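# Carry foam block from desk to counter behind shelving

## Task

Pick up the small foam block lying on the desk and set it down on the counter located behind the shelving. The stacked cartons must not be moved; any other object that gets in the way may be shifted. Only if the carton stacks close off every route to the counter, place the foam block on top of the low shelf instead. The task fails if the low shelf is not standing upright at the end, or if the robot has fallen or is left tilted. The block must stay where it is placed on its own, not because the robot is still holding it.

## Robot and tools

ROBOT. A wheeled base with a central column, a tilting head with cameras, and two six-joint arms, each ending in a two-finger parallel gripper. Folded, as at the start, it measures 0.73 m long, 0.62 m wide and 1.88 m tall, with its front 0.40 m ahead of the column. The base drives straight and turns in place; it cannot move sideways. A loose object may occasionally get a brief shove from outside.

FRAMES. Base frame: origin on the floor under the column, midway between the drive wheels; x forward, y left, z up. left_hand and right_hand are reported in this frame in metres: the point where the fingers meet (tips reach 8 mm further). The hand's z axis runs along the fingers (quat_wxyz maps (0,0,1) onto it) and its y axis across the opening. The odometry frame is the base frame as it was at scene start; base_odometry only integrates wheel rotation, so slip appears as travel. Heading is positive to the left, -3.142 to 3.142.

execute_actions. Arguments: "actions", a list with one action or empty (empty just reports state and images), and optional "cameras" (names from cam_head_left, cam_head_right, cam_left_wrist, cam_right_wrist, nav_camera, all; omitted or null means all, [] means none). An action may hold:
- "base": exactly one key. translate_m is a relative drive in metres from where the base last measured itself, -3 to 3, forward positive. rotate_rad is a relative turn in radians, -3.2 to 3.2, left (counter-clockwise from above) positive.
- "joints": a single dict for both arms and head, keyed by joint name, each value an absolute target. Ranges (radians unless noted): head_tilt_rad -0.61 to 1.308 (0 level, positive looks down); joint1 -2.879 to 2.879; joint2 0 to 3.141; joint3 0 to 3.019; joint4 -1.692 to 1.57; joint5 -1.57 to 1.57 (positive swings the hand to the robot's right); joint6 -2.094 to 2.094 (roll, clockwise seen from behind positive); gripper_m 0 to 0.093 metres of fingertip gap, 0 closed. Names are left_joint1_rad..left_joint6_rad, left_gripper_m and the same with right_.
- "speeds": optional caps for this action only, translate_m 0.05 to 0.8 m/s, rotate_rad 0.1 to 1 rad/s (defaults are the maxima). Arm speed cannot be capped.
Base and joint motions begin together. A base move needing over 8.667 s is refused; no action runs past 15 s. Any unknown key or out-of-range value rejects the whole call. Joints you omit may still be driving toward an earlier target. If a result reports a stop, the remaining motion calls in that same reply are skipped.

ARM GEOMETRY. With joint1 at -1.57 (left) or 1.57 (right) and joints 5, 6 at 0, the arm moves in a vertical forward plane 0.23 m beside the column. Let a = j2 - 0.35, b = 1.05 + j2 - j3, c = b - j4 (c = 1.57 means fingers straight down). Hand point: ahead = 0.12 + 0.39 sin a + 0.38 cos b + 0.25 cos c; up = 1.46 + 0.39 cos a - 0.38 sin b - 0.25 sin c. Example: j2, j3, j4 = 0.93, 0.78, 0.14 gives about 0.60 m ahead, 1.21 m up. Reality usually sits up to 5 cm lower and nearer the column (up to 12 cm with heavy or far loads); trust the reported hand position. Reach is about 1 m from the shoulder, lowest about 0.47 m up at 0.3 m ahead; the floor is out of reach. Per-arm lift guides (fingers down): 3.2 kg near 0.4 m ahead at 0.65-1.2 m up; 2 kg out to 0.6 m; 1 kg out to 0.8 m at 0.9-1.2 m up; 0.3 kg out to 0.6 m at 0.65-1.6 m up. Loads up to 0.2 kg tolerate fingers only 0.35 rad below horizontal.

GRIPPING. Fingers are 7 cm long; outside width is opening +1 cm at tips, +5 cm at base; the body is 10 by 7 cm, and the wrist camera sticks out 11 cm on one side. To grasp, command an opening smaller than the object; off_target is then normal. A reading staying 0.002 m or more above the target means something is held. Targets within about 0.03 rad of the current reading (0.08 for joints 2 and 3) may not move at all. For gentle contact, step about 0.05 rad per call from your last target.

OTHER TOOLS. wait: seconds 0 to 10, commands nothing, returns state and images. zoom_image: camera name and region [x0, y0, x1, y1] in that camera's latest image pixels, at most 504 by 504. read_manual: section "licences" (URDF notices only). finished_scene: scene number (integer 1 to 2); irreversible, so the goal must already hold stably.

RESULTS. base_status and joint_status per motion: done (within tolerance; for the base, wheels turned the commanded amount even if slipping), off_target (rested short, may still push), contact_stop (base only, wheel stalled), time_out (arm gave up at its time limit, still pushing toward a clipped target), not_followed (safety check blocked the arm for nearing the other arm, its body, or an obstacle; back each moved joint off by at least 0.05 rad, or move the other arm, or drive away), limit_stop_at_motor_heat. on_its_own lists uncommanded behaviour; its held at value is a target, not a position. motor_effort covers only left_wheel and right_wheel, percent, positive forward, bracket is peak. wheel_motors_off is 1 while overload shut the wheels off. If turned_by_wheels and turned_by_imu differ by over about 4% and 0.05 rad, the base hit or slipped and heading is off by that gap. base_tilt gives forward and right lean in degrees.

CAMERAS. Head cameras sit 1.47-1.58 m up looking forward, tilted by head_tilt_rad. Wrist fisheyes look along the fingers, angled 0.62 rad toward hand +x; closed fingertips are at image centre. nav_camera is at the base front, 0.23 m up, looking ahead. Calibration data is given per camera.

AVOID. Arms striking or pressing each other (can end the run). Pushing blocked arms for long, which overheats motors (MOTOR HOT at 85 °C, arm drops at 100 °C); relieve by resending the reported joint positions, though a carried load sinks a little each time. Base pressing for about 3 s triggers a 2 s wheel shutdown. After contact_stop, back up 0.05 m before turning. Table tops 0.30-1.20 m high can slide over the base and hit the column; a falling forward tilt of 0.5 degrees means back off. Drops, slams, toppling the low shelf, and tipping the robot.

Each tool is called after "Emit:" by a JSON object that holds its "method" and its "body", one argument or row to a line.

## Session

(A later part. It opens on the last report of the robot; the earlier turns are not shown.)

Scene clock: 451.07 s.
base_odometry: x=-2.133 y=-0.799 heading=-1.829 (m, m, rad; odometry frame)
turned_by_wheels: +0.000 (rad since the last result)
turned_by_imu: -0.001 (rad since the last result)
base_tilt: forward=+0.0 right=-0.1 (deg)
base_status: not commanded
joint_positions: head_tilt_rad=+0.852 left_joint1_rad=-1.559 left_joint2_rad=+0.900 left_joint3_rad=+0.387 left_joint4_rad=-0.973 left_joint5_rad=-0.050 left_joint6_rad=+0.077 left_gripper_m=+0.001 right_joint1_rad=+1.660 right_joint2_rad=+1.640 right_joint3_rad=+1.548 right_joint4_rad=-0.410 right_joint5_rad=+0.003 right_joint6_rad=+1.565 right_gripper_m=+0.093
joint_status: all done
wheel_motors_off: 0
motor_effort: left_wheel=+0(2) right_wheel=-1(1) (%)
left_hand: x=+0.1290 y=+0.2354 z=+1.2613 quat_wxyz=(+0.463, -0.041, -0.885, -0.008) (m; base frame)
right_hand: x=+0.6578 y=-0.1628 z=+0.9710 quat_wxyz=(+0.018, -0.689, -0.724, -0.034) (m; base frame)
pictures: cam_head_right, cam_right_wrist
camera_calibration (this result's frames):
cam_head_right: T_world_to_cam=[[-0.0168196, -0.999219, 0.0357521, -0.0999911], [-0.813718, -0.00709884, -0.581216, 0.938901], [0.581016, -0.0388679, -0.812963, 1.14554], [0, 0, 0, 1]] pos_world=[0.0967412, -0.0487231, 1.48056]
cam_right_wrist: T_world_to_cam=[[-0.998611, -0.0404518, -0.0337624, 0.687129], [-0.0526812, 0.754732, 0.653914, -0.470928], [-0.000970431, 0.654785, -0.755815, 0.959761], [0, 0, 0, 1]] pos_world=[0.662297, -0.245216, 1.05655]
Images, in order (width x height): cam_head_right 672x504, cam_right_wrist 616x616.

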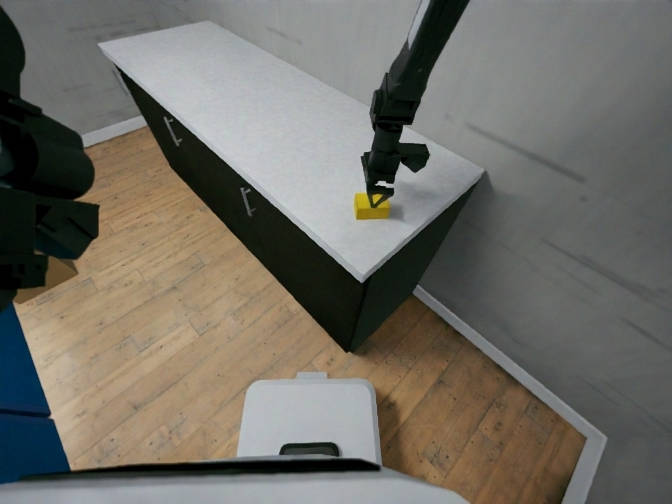

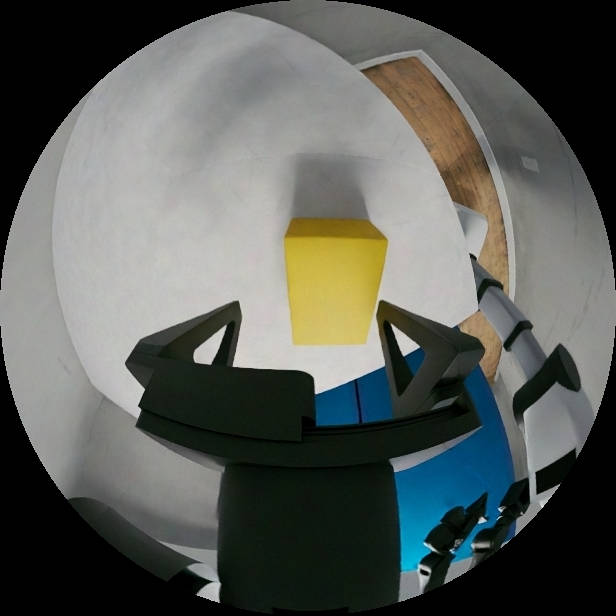

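Emit:
{"method": "execute_actions", "body": {
  "actions": [
    {"joints": {"right_joint2_rad": 1.45, "right_joint3_rad": 1.55, "right_joint4_rad": -0.6}}
  ],
  "cameras": ["cam_head_right", "cam_right_wrist"]
}}

Scene clock: 456.40 s.
base_odometry: x=-2.133 y=-0.799 heading=-1.829 (m, m, rad; odometry frame)
turned_by_wheels: +0.000 (rad since the last result)
turned_by_imu: -0.001 (rad since the last result)
base_tilt: forward=+0.1 right=-0.1 (deg)
base_status: not commanded
joint_positions: head_tilt_rad=+0.852 left_joint1_rad=-1.559 left_joint2_rad=+0.900 left_joint3_rad=+0.387 left_joint4_rad=-0.973 left_joint5_rad=-0.050 left_joint6_rad=+0.077 left_gripper_m=+0.001 right_joint1_rad=+1.660 right_joint2_rad=+1.433 right_joint3_rad=+1.545 right_joint4_rad=-0.586 right_joint5_rad=+0.003 right_joint6_rad=+1.565 right_gripper_m=+0.093
joint_status: all done
wheel_motors_off: 0
motor_effort: left_wheel=+0(0) right_wheel=-1(1) (%)
left_hand: x=+0.1290 y=+0.2354 z=+1.2613 quat_wxyz=(+0.463, -0.041, -0.885, -0.008) (m; base frame)
right_hand: x=+0.7026 y=-0.1696 z=+1.0847 quat_wxyz=(+0.008, -0.689, -0.723, -0.044) (m; base frame)
pictures: cam_head_right, cam_right_wrist
camera_calibration (this result's frames):
cam_head_right: T_world_to_cam=[[-0.0168196, -0.999219, 0.0357521, -0.0999911], [-0.813718, -0.00709884, -0.581216, 0.938901], [0.581016, -0.0388679, -0.812963, 1.14554], [0, 0, 0, 1]] pos_world=[0.0967412, -0.0487231, 1.48056]
cam_right_wrist: T_world_to_cam=[[-0.997307, -0.0381631, -0.0626336, 0.766214], [-0.0698712, 0.754027, 0.653116, -0.524962], [0.0223025, 0.655734, -0.754663, 1.03273], [0, 0, 0, 1]] pos_world=[0.704438, -0.252119, 1.17022]
Images, in order (width x height): cam_head_right 672x504, cam_right_wrist 616x616.

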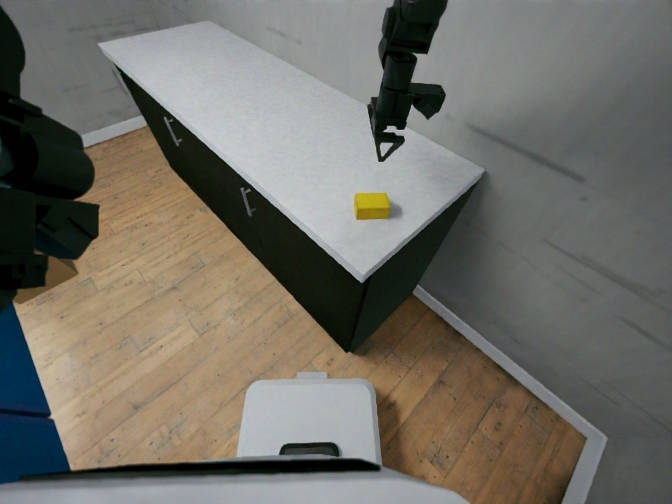

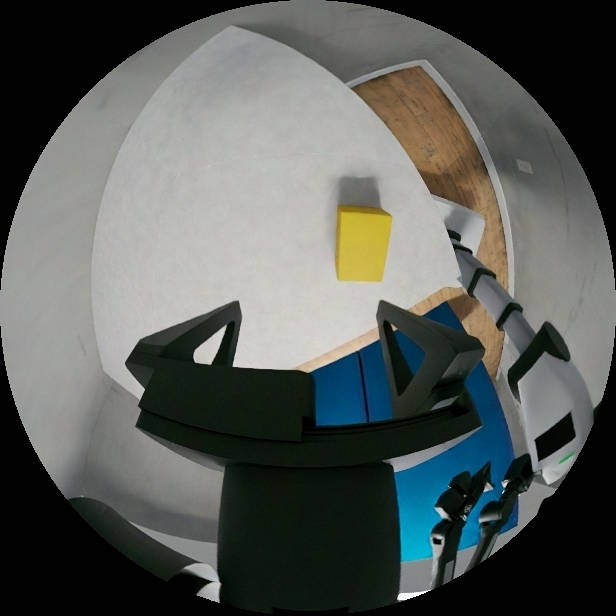

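The block is resting on the counter and the hand is clear of it.

Emit:
{"method": "finished_scene", "body": {
  "scene": 2
}}

The scene is finished: the task was done.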